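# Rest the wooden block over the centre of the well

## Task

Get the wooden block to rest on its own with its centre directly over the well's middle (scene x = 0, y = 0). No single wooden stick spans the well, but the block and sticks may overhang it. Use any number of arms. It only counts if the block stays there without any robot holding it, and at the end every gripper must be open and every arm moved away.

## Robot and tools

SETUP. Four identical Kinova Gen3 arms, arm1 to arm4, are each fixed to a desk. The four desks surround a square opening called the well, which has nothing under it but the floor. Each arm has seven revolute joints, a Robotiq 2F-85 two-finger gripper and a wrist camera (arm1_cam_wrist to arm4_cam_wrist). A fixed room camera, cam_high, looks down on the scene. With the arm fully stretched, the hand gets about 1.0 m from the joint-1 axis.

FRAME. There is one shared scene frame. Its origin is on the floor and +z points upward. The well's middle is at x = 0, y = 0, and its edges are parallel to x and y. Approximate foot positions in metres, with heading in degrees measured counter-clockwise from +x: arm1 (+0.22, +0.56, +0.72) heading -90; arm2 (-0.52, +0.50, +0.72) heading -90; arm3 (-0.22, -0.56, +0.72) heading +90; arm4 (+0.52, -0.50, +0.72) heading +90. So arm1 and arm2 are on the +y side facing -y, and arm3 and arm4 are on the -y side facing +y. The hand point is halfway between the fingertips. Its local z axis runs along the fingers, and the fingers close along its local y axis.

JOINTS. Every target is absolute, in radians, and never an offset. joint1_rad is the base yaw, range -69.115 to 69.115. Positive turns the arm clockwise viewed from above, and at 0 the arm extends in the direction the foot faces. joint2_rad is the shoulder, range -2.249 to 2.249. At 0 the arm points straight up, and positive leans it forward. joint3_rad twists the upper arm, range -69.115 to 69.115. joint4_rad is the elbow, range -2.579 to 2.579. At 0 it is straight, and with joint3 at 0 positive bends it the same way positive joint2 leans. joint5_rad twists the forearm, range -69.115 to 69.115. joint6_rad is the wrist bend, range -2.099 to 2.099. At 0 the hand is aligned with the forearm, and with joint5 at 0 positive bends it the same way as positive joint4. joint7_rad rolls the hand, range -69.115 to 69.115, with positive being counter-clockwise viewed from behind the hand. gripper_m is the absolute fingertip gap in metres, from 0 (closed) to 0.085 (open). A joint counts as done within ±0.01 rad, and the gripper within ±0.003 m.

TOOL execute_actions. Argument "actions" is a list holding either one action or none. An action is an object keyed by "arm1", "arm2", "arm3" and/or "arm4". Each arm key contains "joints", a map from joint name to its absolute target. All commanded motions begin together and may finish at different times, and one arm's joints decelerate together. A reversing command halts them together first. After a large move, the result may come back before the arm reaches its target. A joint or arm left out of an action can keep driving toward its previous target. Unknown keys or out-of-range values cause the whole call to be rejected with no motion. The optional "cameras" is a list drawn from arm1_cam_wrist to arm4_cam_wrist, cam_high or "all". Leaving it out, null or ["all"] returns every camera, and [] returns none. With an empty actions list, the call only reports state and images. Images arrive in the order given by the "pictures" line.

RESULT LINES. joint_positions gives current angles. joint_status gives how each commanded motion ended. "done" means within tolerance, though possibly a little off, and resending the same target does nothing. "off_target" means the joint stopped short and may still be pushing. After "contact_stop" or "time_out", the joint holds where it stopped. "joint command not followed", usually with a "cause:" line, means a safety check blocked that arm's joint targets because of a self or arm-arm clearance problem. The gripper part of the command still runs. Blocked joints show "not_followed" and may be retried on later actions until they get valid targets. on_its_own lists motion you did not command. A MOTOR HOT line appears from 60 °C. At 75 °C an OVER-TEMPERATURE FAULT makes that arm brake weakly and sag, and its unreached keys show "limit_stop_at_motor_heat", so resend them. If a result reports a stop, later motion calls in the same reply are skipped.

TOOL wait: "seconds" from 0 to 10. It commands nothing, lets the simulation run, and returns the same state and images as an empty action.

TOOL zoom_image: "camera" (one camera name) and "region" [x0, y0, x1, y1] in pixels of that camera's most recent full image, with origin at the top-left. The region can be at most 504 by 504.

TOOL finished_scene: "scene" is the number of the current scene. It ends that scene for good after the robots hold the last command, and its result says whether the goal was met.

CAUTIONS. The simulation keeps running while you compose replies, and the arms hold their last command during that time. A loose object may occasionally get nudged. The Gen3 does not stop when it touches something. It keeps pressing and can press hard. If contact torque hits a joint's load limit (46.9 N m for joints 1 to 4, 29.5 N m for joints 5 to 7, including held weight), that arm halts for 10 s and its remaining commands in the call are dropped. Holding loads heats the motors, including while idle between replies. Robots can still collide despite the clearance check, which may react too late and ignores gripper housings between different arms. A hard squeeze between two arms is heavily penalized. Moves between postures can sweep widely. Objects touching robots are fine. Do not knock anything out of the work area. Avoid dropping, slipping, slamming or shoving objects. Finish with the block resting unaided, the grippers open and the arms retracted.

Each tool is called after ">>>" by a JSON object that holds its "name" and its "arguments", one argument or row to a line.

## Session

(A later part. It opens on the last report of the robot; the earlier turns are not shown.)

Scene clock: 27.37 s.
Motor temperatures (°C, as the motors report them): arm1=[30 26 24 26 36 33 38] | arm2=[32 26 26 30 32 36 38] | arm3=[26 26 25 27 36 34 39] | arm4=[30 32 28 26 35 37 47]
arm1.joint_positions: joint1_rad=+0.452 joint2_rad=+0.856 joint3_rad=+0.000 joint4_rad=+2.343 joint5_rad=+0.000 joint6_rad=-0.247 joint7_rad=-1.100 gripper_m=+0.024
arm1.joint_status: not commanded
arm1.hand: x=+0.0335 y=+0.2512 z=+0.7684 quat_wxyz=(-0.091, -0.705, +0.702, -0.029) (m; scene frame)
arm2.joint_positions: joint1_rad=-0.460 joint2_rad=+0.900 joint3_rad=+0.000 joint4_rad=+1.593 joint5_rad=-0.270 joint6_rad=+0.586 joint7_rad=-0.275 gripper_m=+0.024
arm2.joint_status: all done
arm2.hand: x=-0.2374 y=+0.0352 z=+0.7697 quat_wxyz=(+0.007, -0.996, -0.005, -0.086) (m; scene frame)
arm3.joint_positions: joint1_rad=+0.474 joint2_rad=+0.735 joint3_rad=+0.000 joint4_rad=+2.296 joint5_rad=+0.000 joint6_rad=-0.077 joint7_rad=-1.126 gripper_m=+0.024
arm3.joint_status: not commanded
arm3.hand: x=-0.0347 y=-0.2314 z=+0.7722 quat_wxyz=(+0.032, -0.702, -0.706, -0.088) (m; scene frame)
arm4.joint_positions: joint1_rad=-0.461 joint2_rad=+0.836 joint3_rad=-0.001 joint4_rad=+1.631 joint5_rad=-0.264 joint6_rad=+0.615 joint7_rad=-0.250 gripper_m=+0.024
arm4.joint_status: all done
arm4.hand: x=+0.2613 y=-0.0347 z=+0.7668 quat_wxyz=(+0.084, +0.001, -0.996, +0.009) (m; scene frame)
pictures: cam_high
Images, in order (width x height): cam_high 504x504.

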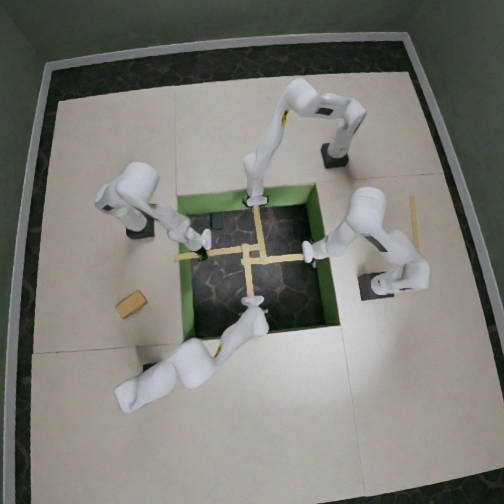

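Looks woven. Release.

>>> {"name": "execute_actions", "arguments": {
  "actions": [
    {"arm1":{"joints":{"gripper_m":0.05}},"arm2":{"joints":{"gripper_m":0.05}},"arm3":{"joints":{"gripper_m":0.05}},"arm4":{"joints":{"gripper_m":0.05}}}
  ],
  "cameras": []
}}

>>> {"name": "execute_actions", "arguments": {
  "actions": [
    {"arm1":{"joints":{"joint2_rad":0.2,"joint6_rad":0.4}},"arm2":{"joints":{"joint2_rad":0.3,"joint6_rad":1.1}},"arm3":{"joints":{"joint2_rad":0.3,"joint6_rad":0.4}},"arm4":{"joints":{"joint2_rad":0.3,"joint6_rad":1.1}}}
  ],
  "cameras": []
}}

>>> {"name": "execute_actions", "arguments": {
  "actions": [
    {"arm1":{"joints":{"joint1_rad":-1.2,"joint2_rad":-0.2,"joint4_rad":1.8}},"arm2":{"joints":{"joint1_rad":0.8,"joint2_rad":-0.2}},"arm3":{"joints":{"joint1_rad":1.8,"joint2_rad":0.3,"joint4_rad":1.9,"joint6_rad":0.94,"joint7_rad":0,"gripper_m":0.085}},"arm4":{"joints":{"joint1_rad":1.0,"joint2_rad":0.1}}}
  ],
  "cameras": ["cam_high","arm3_cam_wrist"]
}}

>>> {"name": "zoom_image", "arguments": {
  "camera": "cam_high",
  "region": [100, 160, 360, 370]
}}

Scene clock: 28.73 s.
Motor temperatures (°C, as the motors report them): arm1=[30 26 24 26 36 33 38] | arm2=[32 26 26 30 32 36 38] | arm3=[26 26 25 27 36 34 39] | arm4=[30 32 28 26 35 37 47]
arm1.joint_positions: joint1_rad=+0.452 joint2_rad=+0.856 joint3_rad=+0.000 joint4_rad=+2.343 joint5_rad=+0.000 joint6_rad=-0.247 joint7_rad=-1.100 gripper_m=+0.050
arm1.joint_status: all done
arm1.hand: x=+0.0333 y=+0.2510 z=+0.7686 quat_wxyz=(-0.092, -0.705, +0.702, -0.029) (m; scene frame)
arm2.joint_positions: joint1_rad=-0.460 joint2_rad=+0.900 joint3_rad=+0.000 joint4_rad=+1.593 joint5_rad=-0.270 joint6_rad=+0.586 joint7_rad=-0.275 gripper_m=+0.050
arm2.joint_status: all done
arm2.hand: x=-0.2373 y=+0.0350 z=+0.7699 quat_wxyz=(+0.007, -0.996, -0.005, -0.086) (m; scene frame)
arm3.joint_positions: joint1_rad=+0.474 joint2_rad=+0.734 joint3_rad=+0.000 joint4_rad=+2.296 joint5_rad=+0.000 joint6_rad=-0.078 joint7_rad=-1.126 gripper_m=+0.050
arm3.joint_status: all done
arm3.hand: x=-0.0343 y=-0.2310 z=+0.7725 quat_wxyz=(+0.032, -0.703, -0.705, -0.089) (m; scene frame)
arm4.joint_positions: joint1_rad=-0.461 joint2_rad=+0.837 joint3_rad=+0.000 joint4_rad=+1.631 joint5_rad=-0.264 joint6_rad=+0.615 joint7_rad=-0.250 gripper_m=+0.050
arm4.joint_status: all done
arm4.hand: x=+0.2619 y=-0.0346 z=+0.7664 quat_wxyz=(+0.083, +0.001, -0.996, +0.009) (m; scene frame)
pictures: none
No camera images: the call's "cameras" was empty. Leave "cameras" out to get every camera's image.

Scene clock: 30.77 s.
Motor temperatures (°C, as the motors report them): arm1=[30 26 24 26 36 33 38] | arm2=[32 26 26 30 32 36 38] | arm3=[26 26 25 27 36 34 39] | arm4=[30 32 28 26 35 37 47]
arm1.joint_positions: joint1_rad=+0.452 joint2_rad=+0.200 joint3_rad=+0.000 joint4_rad=+2.343 joint5_rad=+0.000 joint6_rad=+0.400 joint7_rad=-1.100 gripper_m=+0.050
arm1.joint_status: all done
arm1.hand: x=+0.0502 y=+0.2838 z=+0.9597 quat_wxyz=(-0.096, -0.705, +0.702, -0.031) (m; scene frame)
arm2.joint_positions: joint1_rad=-0.460 joint2_rad=+0.300 joint3_rad=+0.000 joint4_rad=+1.593 joint5_rad=-0.270 joint6_rad=+1.100 joint7_rad=-0.275 gripper_m=+0.050
arm2.joint_status: all done
arm2.hand: x=-0.2493 y=+0.1079 z=+1.0707 quat_wxyz=(-0.015, -0.987, -0.062, -0.146) (m; scene frame)
arm3.joint_positions: joint1_rad=+0.474 joint2_rad=+0.300 joint3_rad=+0.000 joint4_rad=+2.296 joint5_rad=+0.000 joint6_rad=+0.400 joint7_rad=-1.126 gripper_m=+0.050
arm3.joint_status: all done
arm3.hand: x=-0.0525 y=-0.2698 z=+0.9035 quat_wxyz=(+0.025, -0.704, -0.707, -0.068) (m; scene frame)
arm4.joint_positions: joint1_rad=-0.461 joint2_rad=+0.300 joint3_rad=+0.000 joint4_rad=+1.631 joint5_rad=-0.264 joint6_rad=+1.100 joint7_rad=-0.250 gripper_m=+0.050
arm4.joint_status: all done
arm4.hand: x=+0.2723 y=-0.1090 z=+1.0292 quat_wxyz=(+0.131, +0.052, -0.990, -0.001) (m; scene frame)
pictures: none
No camera images: the call's "cameras" was empty. Leave "cameras" out to get every camera's image.

Scene clock: 33.73 s.
Motor temperatures (°C, as the motors report them): arm1=[30 26 24 26 36 33 38] | arm2=[32 26 26 30 32 36 38] | arm3=[26 26 25 27 36 34 39] | arm4=[30 32 28 26 35 37 47]
arm1.joint_positions: joint1_rad=-1.200 joint2_rad=-0.200 joint3_rad=+0.000 joint4_rad=+1.800 joint5_rad=+0.000 joint6_rad=+0.400 joint7_rad=-1.100 gripper_m=+0.050
arm1.joint_status: all done
arm1.hand: x=+0.6852 y=+0.3449 z=+1.3839 quat_wxyz=(-0.225, -0.841, -0.037, -0.490) (m; scene frame)
arm2.joint_positions: joint1_rad=+0.800 joint2_rad=-0.200 joint3_rad=+0.000 joint4_rad=+1.593 joint5_rad=-0.270 joint6_rad=+1.100 joint7_rad=-0.275 gripper_m=+0.050
arm2.joint_status: all done
arm2.hand: x=-0.7684 y=+0.1593 z=+1.2945 quat_wxyz=(-0.332, -0.810, +0.480, -0.054) (m; scene frame)
arm3.joint_positions: joint1_rad=+1.800 joint2_rad=+0.300 joint3_rad=+0.000 joint4_rad=+1.900 joint5_rad=+0.000 joint6_rad=+0.940 joint7_rad=+0.000 gripper_m=+0.085
arm3.joint_status: all done
arm3.hand: x=+0.1501 y=-0.6582 z=+0.9838 quat_wxyz=(+0.000, -0.773, -0.634, +0.000) (m; scene frame)
arm4.joint_positions: joint1_rad=+1.000 joint2_rad=+0.100 joint3_rad=+0.000 joint4_rad=+1.631 joint5_rad=-0.264 joint6_rad=+1.100 joint7_rad=-0.250 gripper_m=+0.050
arm4.joint_status: all done
arm4.hand: x=+0.8702 y=-0.2098 z=+1.1230 quat_wxyz=(+0.055, -0.605, -0.773, -0.182) (m; scene frame)
pictures: arm3_cam_wrist, cam_high
Images, in order (width x height): arm3_cam_wrist 504x504, cam_high 504x504.

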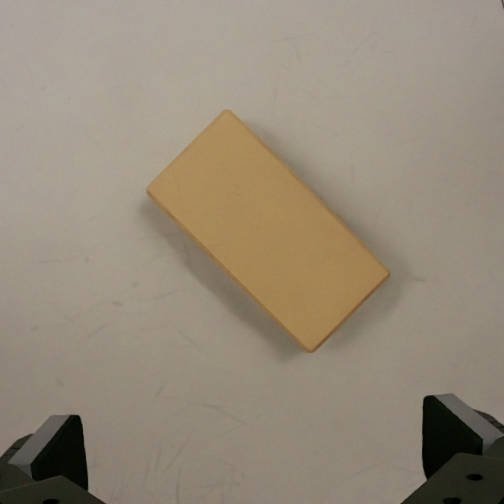

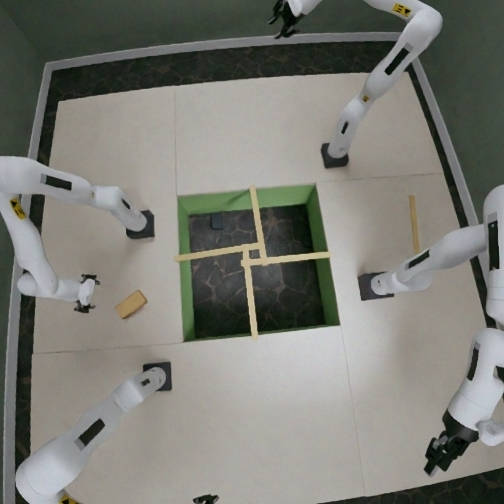

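Region (100, 160, 360, 370) of cam_high's 504x504 image, scaled by 1.938, with more detail than that image has; it fills the top 407 rows of this view, and the rest is white.

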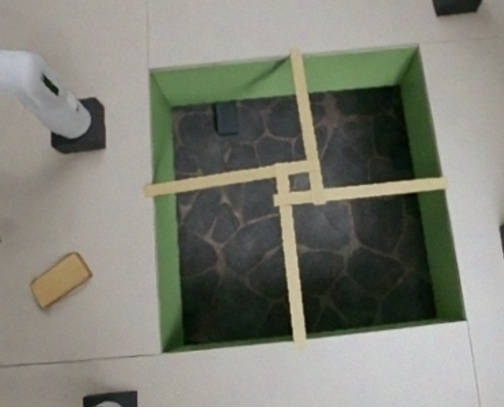

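>>> {"name": "execute_actions", "arguments": {
  "actions": [
    {"arm3":{"joints":{"joint1_rad":1.669,"joint2_rad":0.601,"joint4_rad":2.036,"joint6_rad":0.505,"joint7_rad":-0.97}}}
  ],
  "cameras": ["arm3_cam_wrist"]
}}

>>> {"name": "execute_actions", "arguments": {
  "actions": [
    {"arm3":{"joints":{"joint7_rad":0.6}}}
  ],
  "cameras": ["arm3_cam_wrist"]
}}

Scene clock: 35.67 s.
Motor temperatures (°C, as the motors report them): arm1=[30 26 24 26 36 33 38] | arm2=[32 26 26 30 32 36 38] | arm3=[26 26 25 27 36 34 39] | arm4=[30 32 28 26 36 37 47]
arm1.joint_positions: joint1_rad=-1.200 joint2_rad=-0.200 joint3_rad=+0.000 joint4_rad=+1.800 joint5_rad=+0.000 joint6_rad=+0.400 joint7_rad=-1.100 gripper_m=+0.050
arm1.joint_status: not commanded
arm1.hand: x=+0.6852 y=+0.3450 z=+1.3839 quat_wxyz=(-0.225, -0.841, -0.037, -0.490) (m; scene frame)
arm2.joint_positions: joint1_rad=+0.800 joint2_rad=-0.200 joint3_rad=+0.000 joint4_rad=+1.593 joint5_rad=-0.270 joint6_rad=+1.100 joint7_rad=-0.275 gripper_m=+0.050
arm2.joint_status: not commanded
arm2.hand: x=-0.7684 y=+0.1593 z=+1.2945 quat_wxyz=(-0.332, -0.810, +0.480, -0.054) (m; scene frame)
arm3.joint_positions: joint1_rad=+1.669 joint2_rad=+0.601 joint3_rad=+0.000 joint4_rad=+2.036 joint5_rad=+0.000 joint6_rad=+0.505 joint7_rad=-0.970 gripper_m=+0.085
arm3.joint_status: all done
arm3.hand: x=+0.1704 y=-0.6102 z=+0.8387 quat_wxyz=(+0.000, -0.964, -0.265, +0.001) (m; scene frame)
arm4.joint_positions: joint1_rad=+1.000 joint2_rad=+0.100 joint3_rad=+0.000 joint4_rad=+1.631 joint5_rad=-0.264 joint6_rad=+1.100 joint7_rad=-0.250 gripper_m=+0.050
arm4.joint_status: not commanded
arm4.hand: x=+0.8702 y=-0.2098 z=+1.1230 quat_wxyz=(+0.055, -0.605, -0.773, -0.182) (m; scene frame)
pictures: arm3_cam_wrist
Images, in order (width x height): arm3_cam_wrist 504x504.

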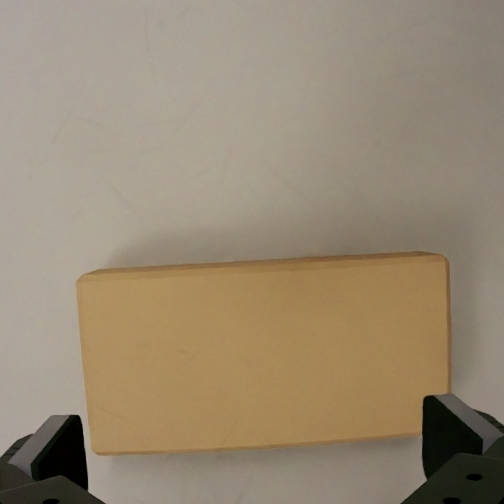

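Scene clock: 37.57 s.
Motor temperatures (°C, as the motors report them): arm1=[30 26 24 26 36 33 38] | arm2=[32 26 26 30 32 36 38] | arm3=[26 26 25 27 36 34 39] | arm4=[30 32 28 26 36 37 47]
arm1.joint_positions: joint1_rad=-1.200 joint2_rad=-0.200 joint3_rad=+0.000 joint4_rad=+1.800 joint5_rad=+0.000 joint6_rad=+0.400 joint7_rad=-1.100 gripper_m=+0.050
arm1.joint_status: not commanded
arm1.hand: x=+0.6852 y=+0.3450 z=+1.3839 quat_wxyz=(-0.225, -0.841, -0.037, -0.490) (m; scene frame)
arm2.joint_positions: joint1_rad=+0.800 joint2_rad=-0.200 joint3_rad=+0.000 joint4_rad=+1.593 joint5_rad=-0.270 joint6_rad=+1.100 joint7_rad=-0.275 gripper_m=+0.050
arm2.joint_status: not commanded
arm2.hand: x=-0.7684 y=+0.1593 z=+1.2945 quat_wxyz=(-0.332, -0.810, +0.480, -0.054) (m; scene frame)
arm3.joint_positions: joint1_rad=+1.669 joint2_rad=+0.601 joint3_rad=+0.000 joint4_rad=+2.036 joint5_rad=+0.000 joint6_rad=+0.505 joint7_rad=+0.600 gripper_m=+0.085
arm3.joint_status: all done
arm3.hand: x=+0.1704 y=-0.6101 z=+0.8387 quat_wxyz=(+0.001, -0.495, -0.869, +0.000) (m; scene frame)
arm4.joint_positions: joint1_rad=+1.000 joint2_rad=+0.100 joint3_rad=+0.000 joint4_rad=+1.631 joint5_rad=-0.264 joint6_rad=+1.100 joint7_rad=-0.250 gripper_m=+0.050
arm4.joint_status: not commanded
arm4.hand: x=+0.8702 y=-0.2098 z=+1.1230 quat_wxyz=(+0.055, -0.605, -0.773, -0.182) (m; scene frame)
pictures: arm3_cam_wrist
Images, in order (width x height): arm3_cam_wrist 504x504.

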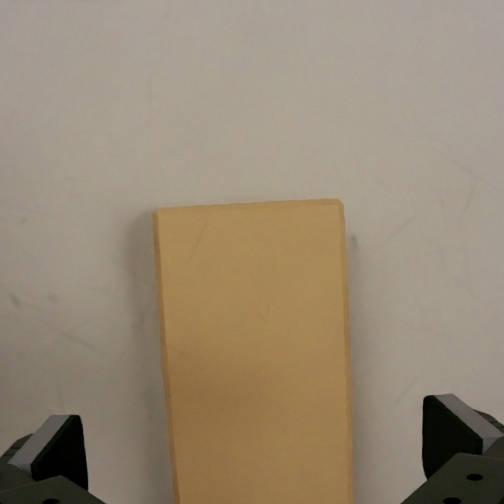

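>>> {"name": "execute_actions", "arguments": {
  "actions": [
    {"arm3":{"joints":{"joint1_rad":1.677,"joint2_rad":0.83,"joint4_rad":2.033,"joint6_rad":0.279}}}
  ],
  "cameras": []
}}

>>> {"name": "execute_actions", "arguments": {
  "actions": [
    {"arm3":{"joints":{"gripper_m":0.04}}}
  ],
  "cameras": []
}}

>>> {"name": "execute_actions", "arguments": {
  "actions": [
    {"arm3":{"joints":{"joint2_rad":0.5,"joint6_rad":0.609}}}
  ],
  "cameras": []
}}

>>> {"name": "execute_actions", "arguments": {
  "actions": [
    {"arm3":{"joints":{"joint1_rad":0.363,"joint2_rad":0.914,"joint4_rad":1.217,"joint6_rad":1.011,"joint7_rad":0.33}}}
  ],
  "cameras": ["arm3_cam_wrist","cam_high"]
}}

Scene clock: 39.17 s.
Motor temperatures (°C, as the motors report them): arm1=[30 26 24 26 36 33 38] | arm2=[32 26 26 30 32 36 38] | arm3=[26 26 25 27 36 34 39] | arm4=[30 32 28 26 36 37 47]
arm1.joint_positions: joint1_rad=-1.200 joint2_rad=-0.200 joint3_rad=+0.000 joint4_rad=+1.800 joint5_rad=+0.000 joint6_rad=+0.400 joint7_rad=-1.100 gripper_m=+0.050
arm1.joint_status: not commanded
arm1.hand: x=+0.6852 y=+0.3450 z=+1.3839 quat_wxyz=(-0.225, -0.841, -0.037, -0.490) (m; scene frame)
arm2.joint_positions: joint1_rad=+0.800 joint2_rad=-0.200 joint3_rad=+0.000 joint4_rad=+1.593 joint5_rad=-0.270 joint6_rad=+1.100 joint7_rad=-0.275 gripper_m=+0.050
arm2.joint_status: not commanded
arm2.hand: x=-0.7684 y=+0.1593 z=+1.2945 quat_wxyz=(-0.332, -0.810, +0.480, -0.054) (m; scene frame)
arm3.joint_positions: joint1_rad=+1.677 joint2_rad=+0.830 joint3_rad=+0.000 joint4_rad=+2.033 joint5_rad=+0.000 joint6_rad=+0.279 joint7_rad=+0.600 gripper_m=+0.085
arm3.joint_status: all done
arm3.hand: x=+0.1770 y=-0.6138 z=+0.7486 quat_wxyz=(+0.001, -0.499, -0.867, +0.000) (m; scene frame)
arm4.joint_positions: joint1_rad=+1.000 joint2_rad=+0.100 joint3_rad=+0.000 joint4_rad=+1.631 joint5_rad=-0.264 joint6_rad=+1.100 joint7_rad=-0.250 gripper_m=+0.050
arm4.joint_status: not commanded
arm4.hand: x=+0.8702 y=-0.2098 z=+1.1230 quat_wxyz=(+0.055, -0.605, -0.773, -0.182) (m; scene frame)
pictures: none
No camera images: the call's "cameras" was empty. Leave "cameras" out to get every camera's image.

Scene clock: 40.00 s.
Motor temperatures (°C, as the motors report them): arm1=[30 26 24 26 36 33 38] | arm2=[32 26 26 30 32 36 38] | arm3=[26 26 25 27 36 34 39] | arm4=[30 32 28 26 36 37 47]
arm1.joint_positions: joint1_rad=-1.200 joint2_rad=-0.200 joint3_rad=+0.000 joint4_rad=+1.800 joint5_rad=+0.000 joint6_rad=+0.400 joint7_rad=-1.100 gripper_m=+0.050
arm1.joint_status: not commanded
arm1.hand: x=+0.6852 y=+0.3450 z=+1.3839 quat_wxyz=(-0.225, -0.841, -0.037, -0.490) (m; scene frame)
arm2.joint_positions: joint1_rad=+0.800 joint2_rad=-0.200 joint3_rad=+0.000 joint4_rad=+1.593 joint5_rad=-0.270 joint6_rad=+1.100 joint7_rad=-0.275 gripper_m=+0.050
arm2.joint_status: not commanded
arm2.hand: x=-0.7684 y=+0.1593 z=+1.2945 quat_wxyz=(-0.332, -0.810, +0.480, -0.054) (m; scene frame)
arm3.joint_positions: joint1_rad=+1.677 joint2_rad=+0.827 joint3_rad=+0.000 joint4_rad=+2.034 joint5_rad=+0.000 joint6_rad=+0.281 joint7_rad=+0.600 gripper_m=+0.067
arm3.joint_status: gripper_m off_target (ended at +0.067, target +0.040)
arm3.hand: x=+0.1770 y=-0.6138 z=+0.7497 quat_wxyz=(+0.000, -0.499, -0.867, +0.000) (m; scene frame)
arm4.joint_positions: joint1_rad=+1.000 joint2_rad=+0.100 joint3_rad=+0.000 joint4_rad=+1.631 joint5_rad=-0.264 joint6_rad=+1.100 joint7_rad=-0.250 gripper_m=+0.050
arm4.joint_status: not commanded
arm4.hand: x=+0.8702 y=-0.2098 z=+1.1230 quat_wxyz=(+0.055, -0.605, -0.773, -0.182) (m; scene frame)
pictures: none
No camera images: the call's "cameras" was empty. Leave "cameras" out to get every camera's image.

Scene clock: 41.53 s.
Motor temperatures (°C, as the motors report them): arm1=[30 26 24 26 36 33 38] | arm2=[32 26 26 30 32 36 38] | arm3=[26 26 25 27 36 34 39] | arm4=[30 32 28 26 36 37 47]
arm1.joint_positions: joint1_rad=-1.200 joint2_rad=-0.200 joint3_rad=+0.000 joint4_rad=+1.800 joint5_rad=+0.000 joint6_rad=+0.400 joint7_rad=-1.100 gripper_m=+0.050
arm1.joint_status: not commanded
arm1.hand: x=+0.6852 y=+0.3450 z=+1.3839 quat_wxyz=(-0.225, -0.841, -0.037, -0.490) (m; scene frame)
arm2.joint_positions: joint1_rad=+0.800 joint2_rad=-0.200 joint3_rad=+0.000 joint4_rad=+1.593 joint5_rad=-0.270 joint6_rad=+1.100 joint7_rad=-0.275 gripper_m=+0.050
arm2.joint_status: not commanded
arm2.hand: x=-0.7684 y=+0.1593 z=+1.2945 quat_wxyz=(-0.332, -0.810, +0.480, -0.054) (m; scene frame)
arm3.joint_positions: joint1_rad=+1.677 joint2_rad=+0.501 joint3_rad=+0.000 joint4_rad=+2.034 joint5_rad=+0.000 joint6_rad=+0.609 joint7_rad=+0.600 gripper_m=+0.067
arm3.joint_status: all done
arm3.hand: x=+0.1610 y=-0.6126 z=+0.8775 quat_wxyz=(+0.001, -0.499, -0.867, +0.001) (m; scene frame)
arm4.joint_positions: joint1_rad=+1.000 joint2_rad=+0.100 joint3_rad=+0.000 joint4_rad=+1.631 joint5_rad=-0.264 joint6_rad=+1.100 joint7_rad=-0.250 gripper_m=+0.050
arm4.joint_status: not commanded
arm4.hand: x=+0.8702 y=-0.2098 z=+1.1230 quat_wxyz=(+0.055, -0.605, -0.773, -0.182) (m; scene frame)
pictures: none
No camera images: the call's "cameras" was empty. Leave "cameras" out to get every camera's image.

Scene clock: 44.20 s.
Motor temperatures (°C, as the motors report them): arm1=[30 26 24 26 36 33 38] | arm2=[32 26 26 30 32 36 38] | arm3=[26 26 25 27 36 34 39] | arm4=[30 32 28 26 36 37 47]
arm1.joint_positions: joint1_rad=-1.200 joint2_rad=-0.200 joint3_rad=+0.000 joint4_rad=+1.800 joint5_rad=+0.000 joint6_rad=+0.400 joint7_rad=-1.100 gripper_m=+0.050
arm1.joint_status: not commanded
arm1.hand: x=+0.6852 y=+0.3450 z=+1.3839 quat_wxyz=(-0.225, -0.841, -0.037, -0.490) (m; scene frame)
arm2.joint_positions: joint1_rad=+0.800 joint2_rad=-0.200 joint3_rad=+0.000 joint4_rad=+1.593 joint5_rad=-0.270 joint6_rad=+1.100 joint7_rad=-0.275 gripper_m=+0.050
arm2.joint_status: not commanded
arm2.hand: x=-0.7684 y=+0.1593 z=+1.2945 quat_wxyz=(-0.332, -0.810, +0.480, -0.054) (m; scene frame)
arm3.joint_positions: joint1_rad=+0.363 joint2_rad=+0.916 joint3_rad=+0.000 joint4_rad=+1.218 joint5_rad=+0.000 joint6_rad=+1.011 joint7_rad=+0.330 gripper_m=+0.067
arm3.joint_status: all done
arm3.hand: x=+0.0005 y=-0.0017 z=+0.8554 quat_wxyz=(+0.001, +0.000, -1.000, +0.002) (m; scene frame)
arm4.joint_positions: joint1_rad=+1.000 joint2_rad=+0.100 joint3_rad=+0.000 joint4_rad=+1.631 joint5_rad=-0.264 joint6_rad=+1.100 joint7_rad=-0.250 gripper_m=+0.050
arm4.joint_status: not commanded
arm4.hand: x=+0.8702 y=-0.2098 z=+1.1230 quat_wxyz=(+0.055, -0.605, -0.773, -0.182) (m; scene frame)
pictures: arm3_cam_wrist, cam_high
Images, in order (width x height): arm3_cam_wrist 504x504, cam_high 504x504.

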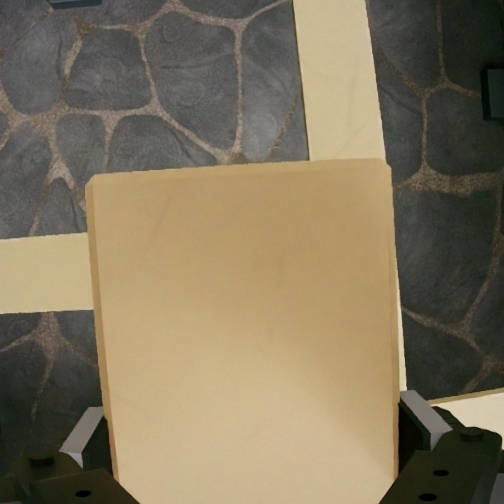

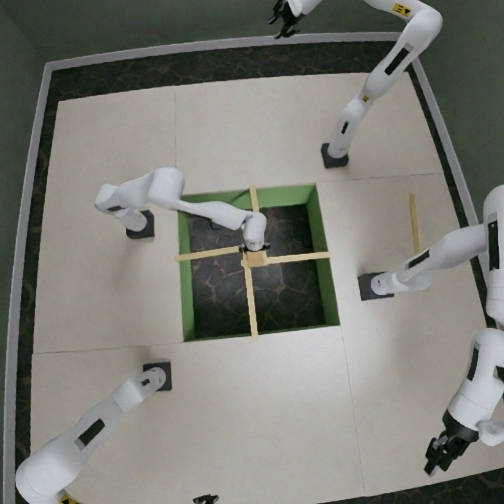

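>>> {"name": "execute_actions", "arguments": {
  "actions": [
    {"arm3":{"joints":{"joint2_rad":0.965,"joint4_rad":1.233,"joint6_rad":0.944}}}
  ],
  "cameras": []
}}

>>> {"name": "execute_actions", "arguments": {
  "actions": [
    {"arm3":{"joints":{"joint2_rad":0.977,"joint6_rad":0.932}}}
  ],
  "cameras": ["arm3_cam_wrist"]
}}

Scene clock: 45.17 s.
Motor temperatures (°C, as the motors report them): arm1=[30 26 24 26 36 33 38] | arm2=[32 26 26 30 32 36 38] | arm3=[26 26 25 27 36 34 39] | arm4=[30 32 28 26 36 37 47]
arm1.joint_positions: joint1_rad=-1.200 joint2_rad=-0.200 joint3_rad=+0.000 joint4_rad=+1.800 joint5_rad=+0.000 joint6_rad=+0.400 joint7_rad=-1.100 gripper_m=+0.050
arm1.joint_status: not commanded
arm1.hand: x=+0.6852 y=+0.3450 z=+1.3839 quat_wxyz=(-0.225, -0.841, -0.037, -0.490) (m; scene frame)
arm2.joint_positions: joint1_rad=+0.800 joint2_rad=-0.200 joint3_rad=+0.000 joint4_rad=+1.593 joint5_rad=-0.270 joint6_rad=+1.100 joint7_rad=-0.275 gripper_m=+0.050
arm2.joint_status: not commanded
arm2.hand: x=-0.7684 y=+0.1593 z=+1.2945 quat_wxyz=(-0.332, -0.810, +0.480, -0.054) (m; scene frame)
arm3.joint_positions: joint1_rad=+0.363 joint2_rad=+0.967 joint3_rad=+0.000 joint4_rad=+1.234 joint5_rad=+0.000 joint6_rad=+0.944 joint7_rad=+0.330 gripper_m=+0.067
arm3.joint_status: all done
arm3.hand: x=+0.0007 y=-0.0009 z=+0.8207 quat_wxyz=(+0.001, +0.000, -1.000, +0.002) (m; scene frame)
arm4.joint_positions: joint1_rad=+1.000 joint2_rad=+0.100 joint3_rad=+0.000 joint4_rad=+1.631 joint5_rad=-0.264 joint6_rad=+1.100 joint7_rad=-0.250 gripper_m=+0.050
arm4.joint_status: not commanded
arm4.hand: x=+0.8702 y=-0.2098 z=+1.1230 quat_wxyz=(+0.055, -0.605, -0.773, -0.182) (m; scene frame)
pictures: none
No camera images: the call's "cameras" was empty. Leave "cameras" out to get every camera's image.

Scene clock: 45.70 s.
Motor temperatures (°C, as the motors report them): arm1=[30 26 24 26 36 33 38] | arm2=[32 26 26 30 32 36 38] | arm3=[26 26 25 27 36 34 39] | arm4=[30 32 28 26 36 37 47]
arm1.joint_positions: joint1_rad=-1.200 joint2_rad=-0.200 joint3_rad=+0.000 joint4_rad=+1.800 joint5_rad=+0.000 joint6_rad=+0.400 joint7_rad=-1.100 gripper_m=+0.050
arm1.joint_status: not commanded
arm1.hand: x=+0.6852 y=+0.3450 z=+1.3839 quat_wxyz=(-0.225, -0.841, -0.037, -0.490) (m; scene frame)
arm2.joint_positions: joint1_rad=+0.800 joint2_rad=-0.200 joint3_rad=+0.000 joint4_rad=+1.593 joint5_rad=-0.270 joint6_rad=+1.100 joint7_rad=-0.275 gripper_m=+0.050
arm2.joint_status: not commanded
arm2.hand: x=-0.7684 y=+0.1593 z=+1.2945 quat_wxyz=(-0.332, -0.810, +0.480, -0.054) (m; scene frame)
arm3.joint_positions: joint1_rad=+0.363 joint2_rad=+0.979 joint3_rad=+0.000 joint4_rad=+1.234 joint5_rad=+0.000 joint6_rad=+0.932 joint7_rad=+0.330 gripper_m=+0.067
arm3.joint_status: all done
arm3.hand: x=+0.0009 y=-0.0004 z=+0.8135 quat_wxyz=(+0.001, +0.000, -1.000, +0.002) (m; scene frame)
arm4.joint_positions: joint1_rad=+1.000 joint2_rad=+0.100 joint3_rad=+0.000 joint4_rad=+1.631 joint5_rad=-0.264 joint6_rad=+1.100 joint7_rad=-0.250 gripper_m=+0.050
arm4.joint_status: not commanded
arm4.hand: x=+0.8702 y=-0.2098 z=+1.1230 quat_wxyz=(+0.055, -0.605, -0.773, -0.182) (m; scene frame)
pictures: arm3_cam_wrist
Images, in order (width x height): arm3_cam_wrist 504x504.

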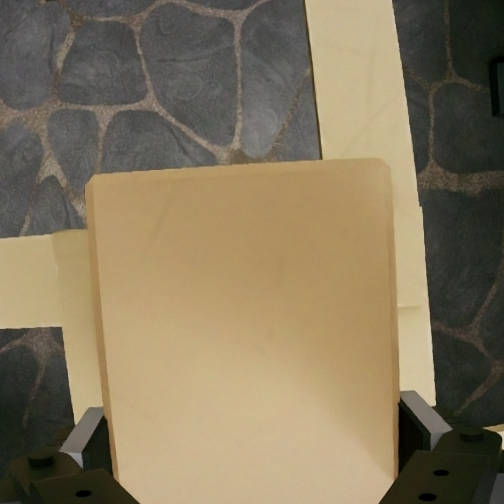

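>>> {"name": "execute_actions", "arguments": {
  "actions": [
    {"arm3":{"joints":{"joint2_rad":0.988,"joint6_rad":0.921}}}
  ],
  "cameras": ["arm3_cam_wrist"]
}}

Scene clock: 46.30 s.
Motor temperatures (°C, as the motors report them): arm1=[30 26 24 26 36 33 38] | arm2=[32 26 26 30 32 36 38] | arm3=[26 26 25 27 36 34 39] | arm4=[30 32 28 26 36 37 47]
arm1.joint_positions: joint1_rad=-1.200 joint2_rad=-0.200 joint3_rad=+0.000 joint4_rad=+1.800 joint5_rad=+0.000 joint6_rad=+0.400 joint7_rad=-1.100 gripper_m=+0.050
arm1.joint_status: not commanded
arm1.hand: x=+0.6852 y=+0.3450 z=+1.3839 quat_wxyz=(-0.225, -0.841, -0.037, -0.490) (m; scene frame)
arm2.joint_positions: joint1_rad=+0.800 joint2_rad=-0.200 joint3_rad=+0.000 joint4_rad=+1.593 joint5_rad=-0.270 joint6_rad=+1.100 joint7_rad=-0.275 gripper_m=+0.050
arm2.joint_status: not commanded
arm2.hand: x=-0.7684 y=+0.1593 z=+1.2945 quat_wxyz=(-0.332, -0.810, +0.480, -0.054) (m; scene frame)
arm3.joint_positions: joint1_rad=+0.363 joint2_rad=+0.987 joint3_rad=+0.000 joint4_rad=+1.233 joint5_rad=+0.000 joint6_rad=+0.921 joint7_rad=+0.330 gripper_m=+0.067
arm3.joint_status: all done
arm3.hand: x=+0.0013 y=+0.0009 z=+0.8084 quat_wxyz=(+0.001, +0.000, -1.000, +0.000) (m; scene frame)
arm4.joint_positions: joint1_rad=+1.000 joint2_rad=+0.100 joint3_rad=+0.000 joint4_rad=+1.631 joint5_rad=-0.264 joint6_rad=+1.100 joint7_rad=-0.250 gripper_m=+0.050
arm4.joint_status: not commanded
arm4.hand: x=+0.8702 y=-0.2098 z=+1.1230 quat_wxyz=(+0.055, -0.605, -0.773, -0.182) (m; scene frame)
pictures: arm3_cam_wrist
Images, in order (width x height): arm3_cam_wrist 504x504.

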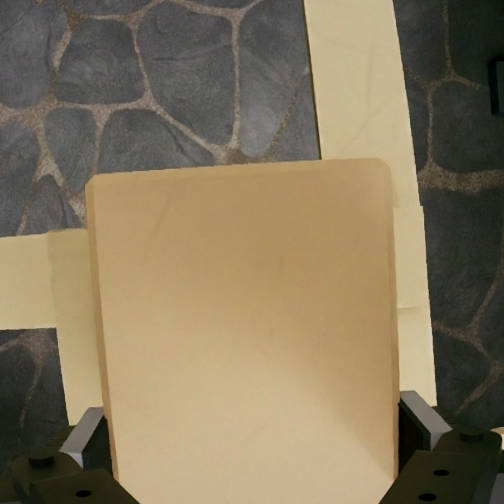

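>>> {"name": "execute_actions", "arguments": {
  "actions": [
    {"arm3":{"joints":{"gripper_m":0.085}}}
  ],
  "cameras": []
}}

>>> {"name": "execute_actions", "arguments": {
  "actions": [
    {"arm3":{"joints":{"joint2_rad":0.0,"joint6_rad":1.8}}}
  ],
  "cameras": ["cam_high"]
}}

Scene clock: 47.37 s.
Motor temperatures (°C, as the motors report them): arm1=[30 26 24 26 36 33 38] | arm2=[32 26 26 30 32 36 38] | arm3=[26 26 25 27 36 34 39] | arm4=[30 32 28 26 36 37 47]
arm1.joint_positions: joint1_rad=-1.200 joint2_rad=-0.200 joint3_rad=+0.000 joint4_rad=+1.800 joint5_rad=+0.000 joint6_rad=+0.400 joint7_rad=-1.100 gripper_m=+0.050
arm1.joint_status: not commanded
arm1.hand: x=+0.6852 y=+0.3450 z=+1.3839 quat_wxyz=(-0.225, -0.841, -0.037, -0.490) (m; scene frame)
arm2.joint_positions: joint1_rad=+0.800 joint2_rad=-0.200 joint3_rad=+0.000 joint4_rad=+1.593 joint5_rad=-0.270 joint6_rad=+1.100 joint7_rad=-0.275 gripper_m=+0.050
arm2.joint_status: not commanded
arm2.hand: x=-0.7684 y=+0.1593 z=+1.2945 quat_wxyz=(-0.332, -0.810, +0.480, -0.054) (m; scene frame)
arm3.joint_positions: joint1_rad=+0.363 joint2_rad=+0.988 joint3_rad=+0.000 joint4_rad=+1.233 joint5_rad=+0.000 joint6_rad=+0.921 joint7_rad=+0.330 gripper_m=+0.085
arm3.joint_status: all done
arm3.hand: x=+0.0013 y=+0.0009 z=+0.8082 quat_wxyz=(+0.001, +0.000, -1.000, +0.000) (m; scene frame)
arm4.joint_positions: joint1_rad=+1.000 joint2_rad=+0.100 joint3_rad=+0.000 joint4_rad=+1.631 joint5_rad=-0.264 joint6_rad=+1.100 joint7_rad=-0.250 gripper_m=+0.050
arm4.joint_status: not commanded
arm4.hand: x=+0.8702 y=-0.2098 z=+1.1230 quat_wxyz=(+0.055, -0.605, -0.773, -0.182) (m; scene frame)
pictures: none
No camera images: the call's "cameras" was empty. Leave "cameras" out to get every camera's image.

Scene clock: 49.73 s.
Motor temperatures (°C, as the motors report them): arm1=[30 26 24 26 36 33 38] | arm2=[32 26 26 30 32 36 38] | arm3=[26 26 25 27 36 34 39] | arm4=[30 32 28 26 36 37 47]
arm1.joint_positions: joint1_rad=-1.200 joint2_rad=-0.200 joint3_rad=+0.000 joint4_rad=+1.800 joint5_rad=+0.000 joint6_rad=+0.400 joint7_rad=-1.100 gripper_m=+0.050
arm1.joint_status: not commanded
arm1.hand: x=+0.6852 y=+0.3450 z=+1.3839 quat_wxyz=(-0.225, -0.841, -0.037, -0.490) (m; scene frame)
arm2.joint_positions: joint1_rad=+0.800 joint2_rad=-0.200 joint3_rad=+0.000 joint4_rad=+1.593 joint5_rad=-0.270 joint6_rad=+1.100 joint7_rad=-0.275 gripper_m=+0.050
arm2.joint_status: not commanded
arm2.hand: x=-0.7684 y=+0.1593 z=+1.2945 quat_wxyz=(-0.332, -0.810, +0.480, -0.054) (m; scene frame)
arm3.joint_positions: joint1_rad=+0.363 joint2_rad=+0.000 joint3_rad=+0.000 joint4_rad=+1.233 joint5_rad=+0.000 joint6_rad=+1.800 joint7_rad=+0.330 gripper_m=+0.085
arm3.joint_status: all done
arm3.hand: x=-0.0859 y=-0.2554 z=+1.2938 quat_wxyz=(-0.017, +0.000, -0.999, -0.051) (m; scene frame)
arm4.joint_positions: joint1_rad=+1.000 joint2_rad=+0.100 joint3_rad=+0.000 joint4_rad=+1.631 joint5_rad=-0.264 joint6_rad=+1.100 joint7_rad=-0.250 gripper_m=+0.050
arm4.joint_status: not commanded
arm4.hand: x=+0.8702 y=-0.2098 z=+1.1230 quat_wxyz=(+0.055, -0.605, -0.773, -0.182) (m; scene frame)
pictures: cam_high
Images, in order (width x height): cam_high 504x504.

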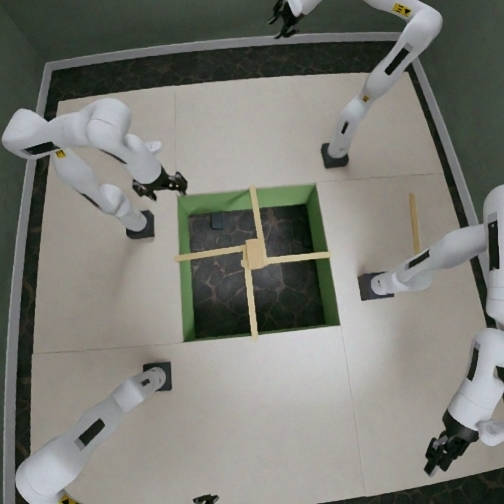

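>>> {"name": "finished_scene", "arguments": {
  "scene": 1
}}

The scene is finished: the task was done.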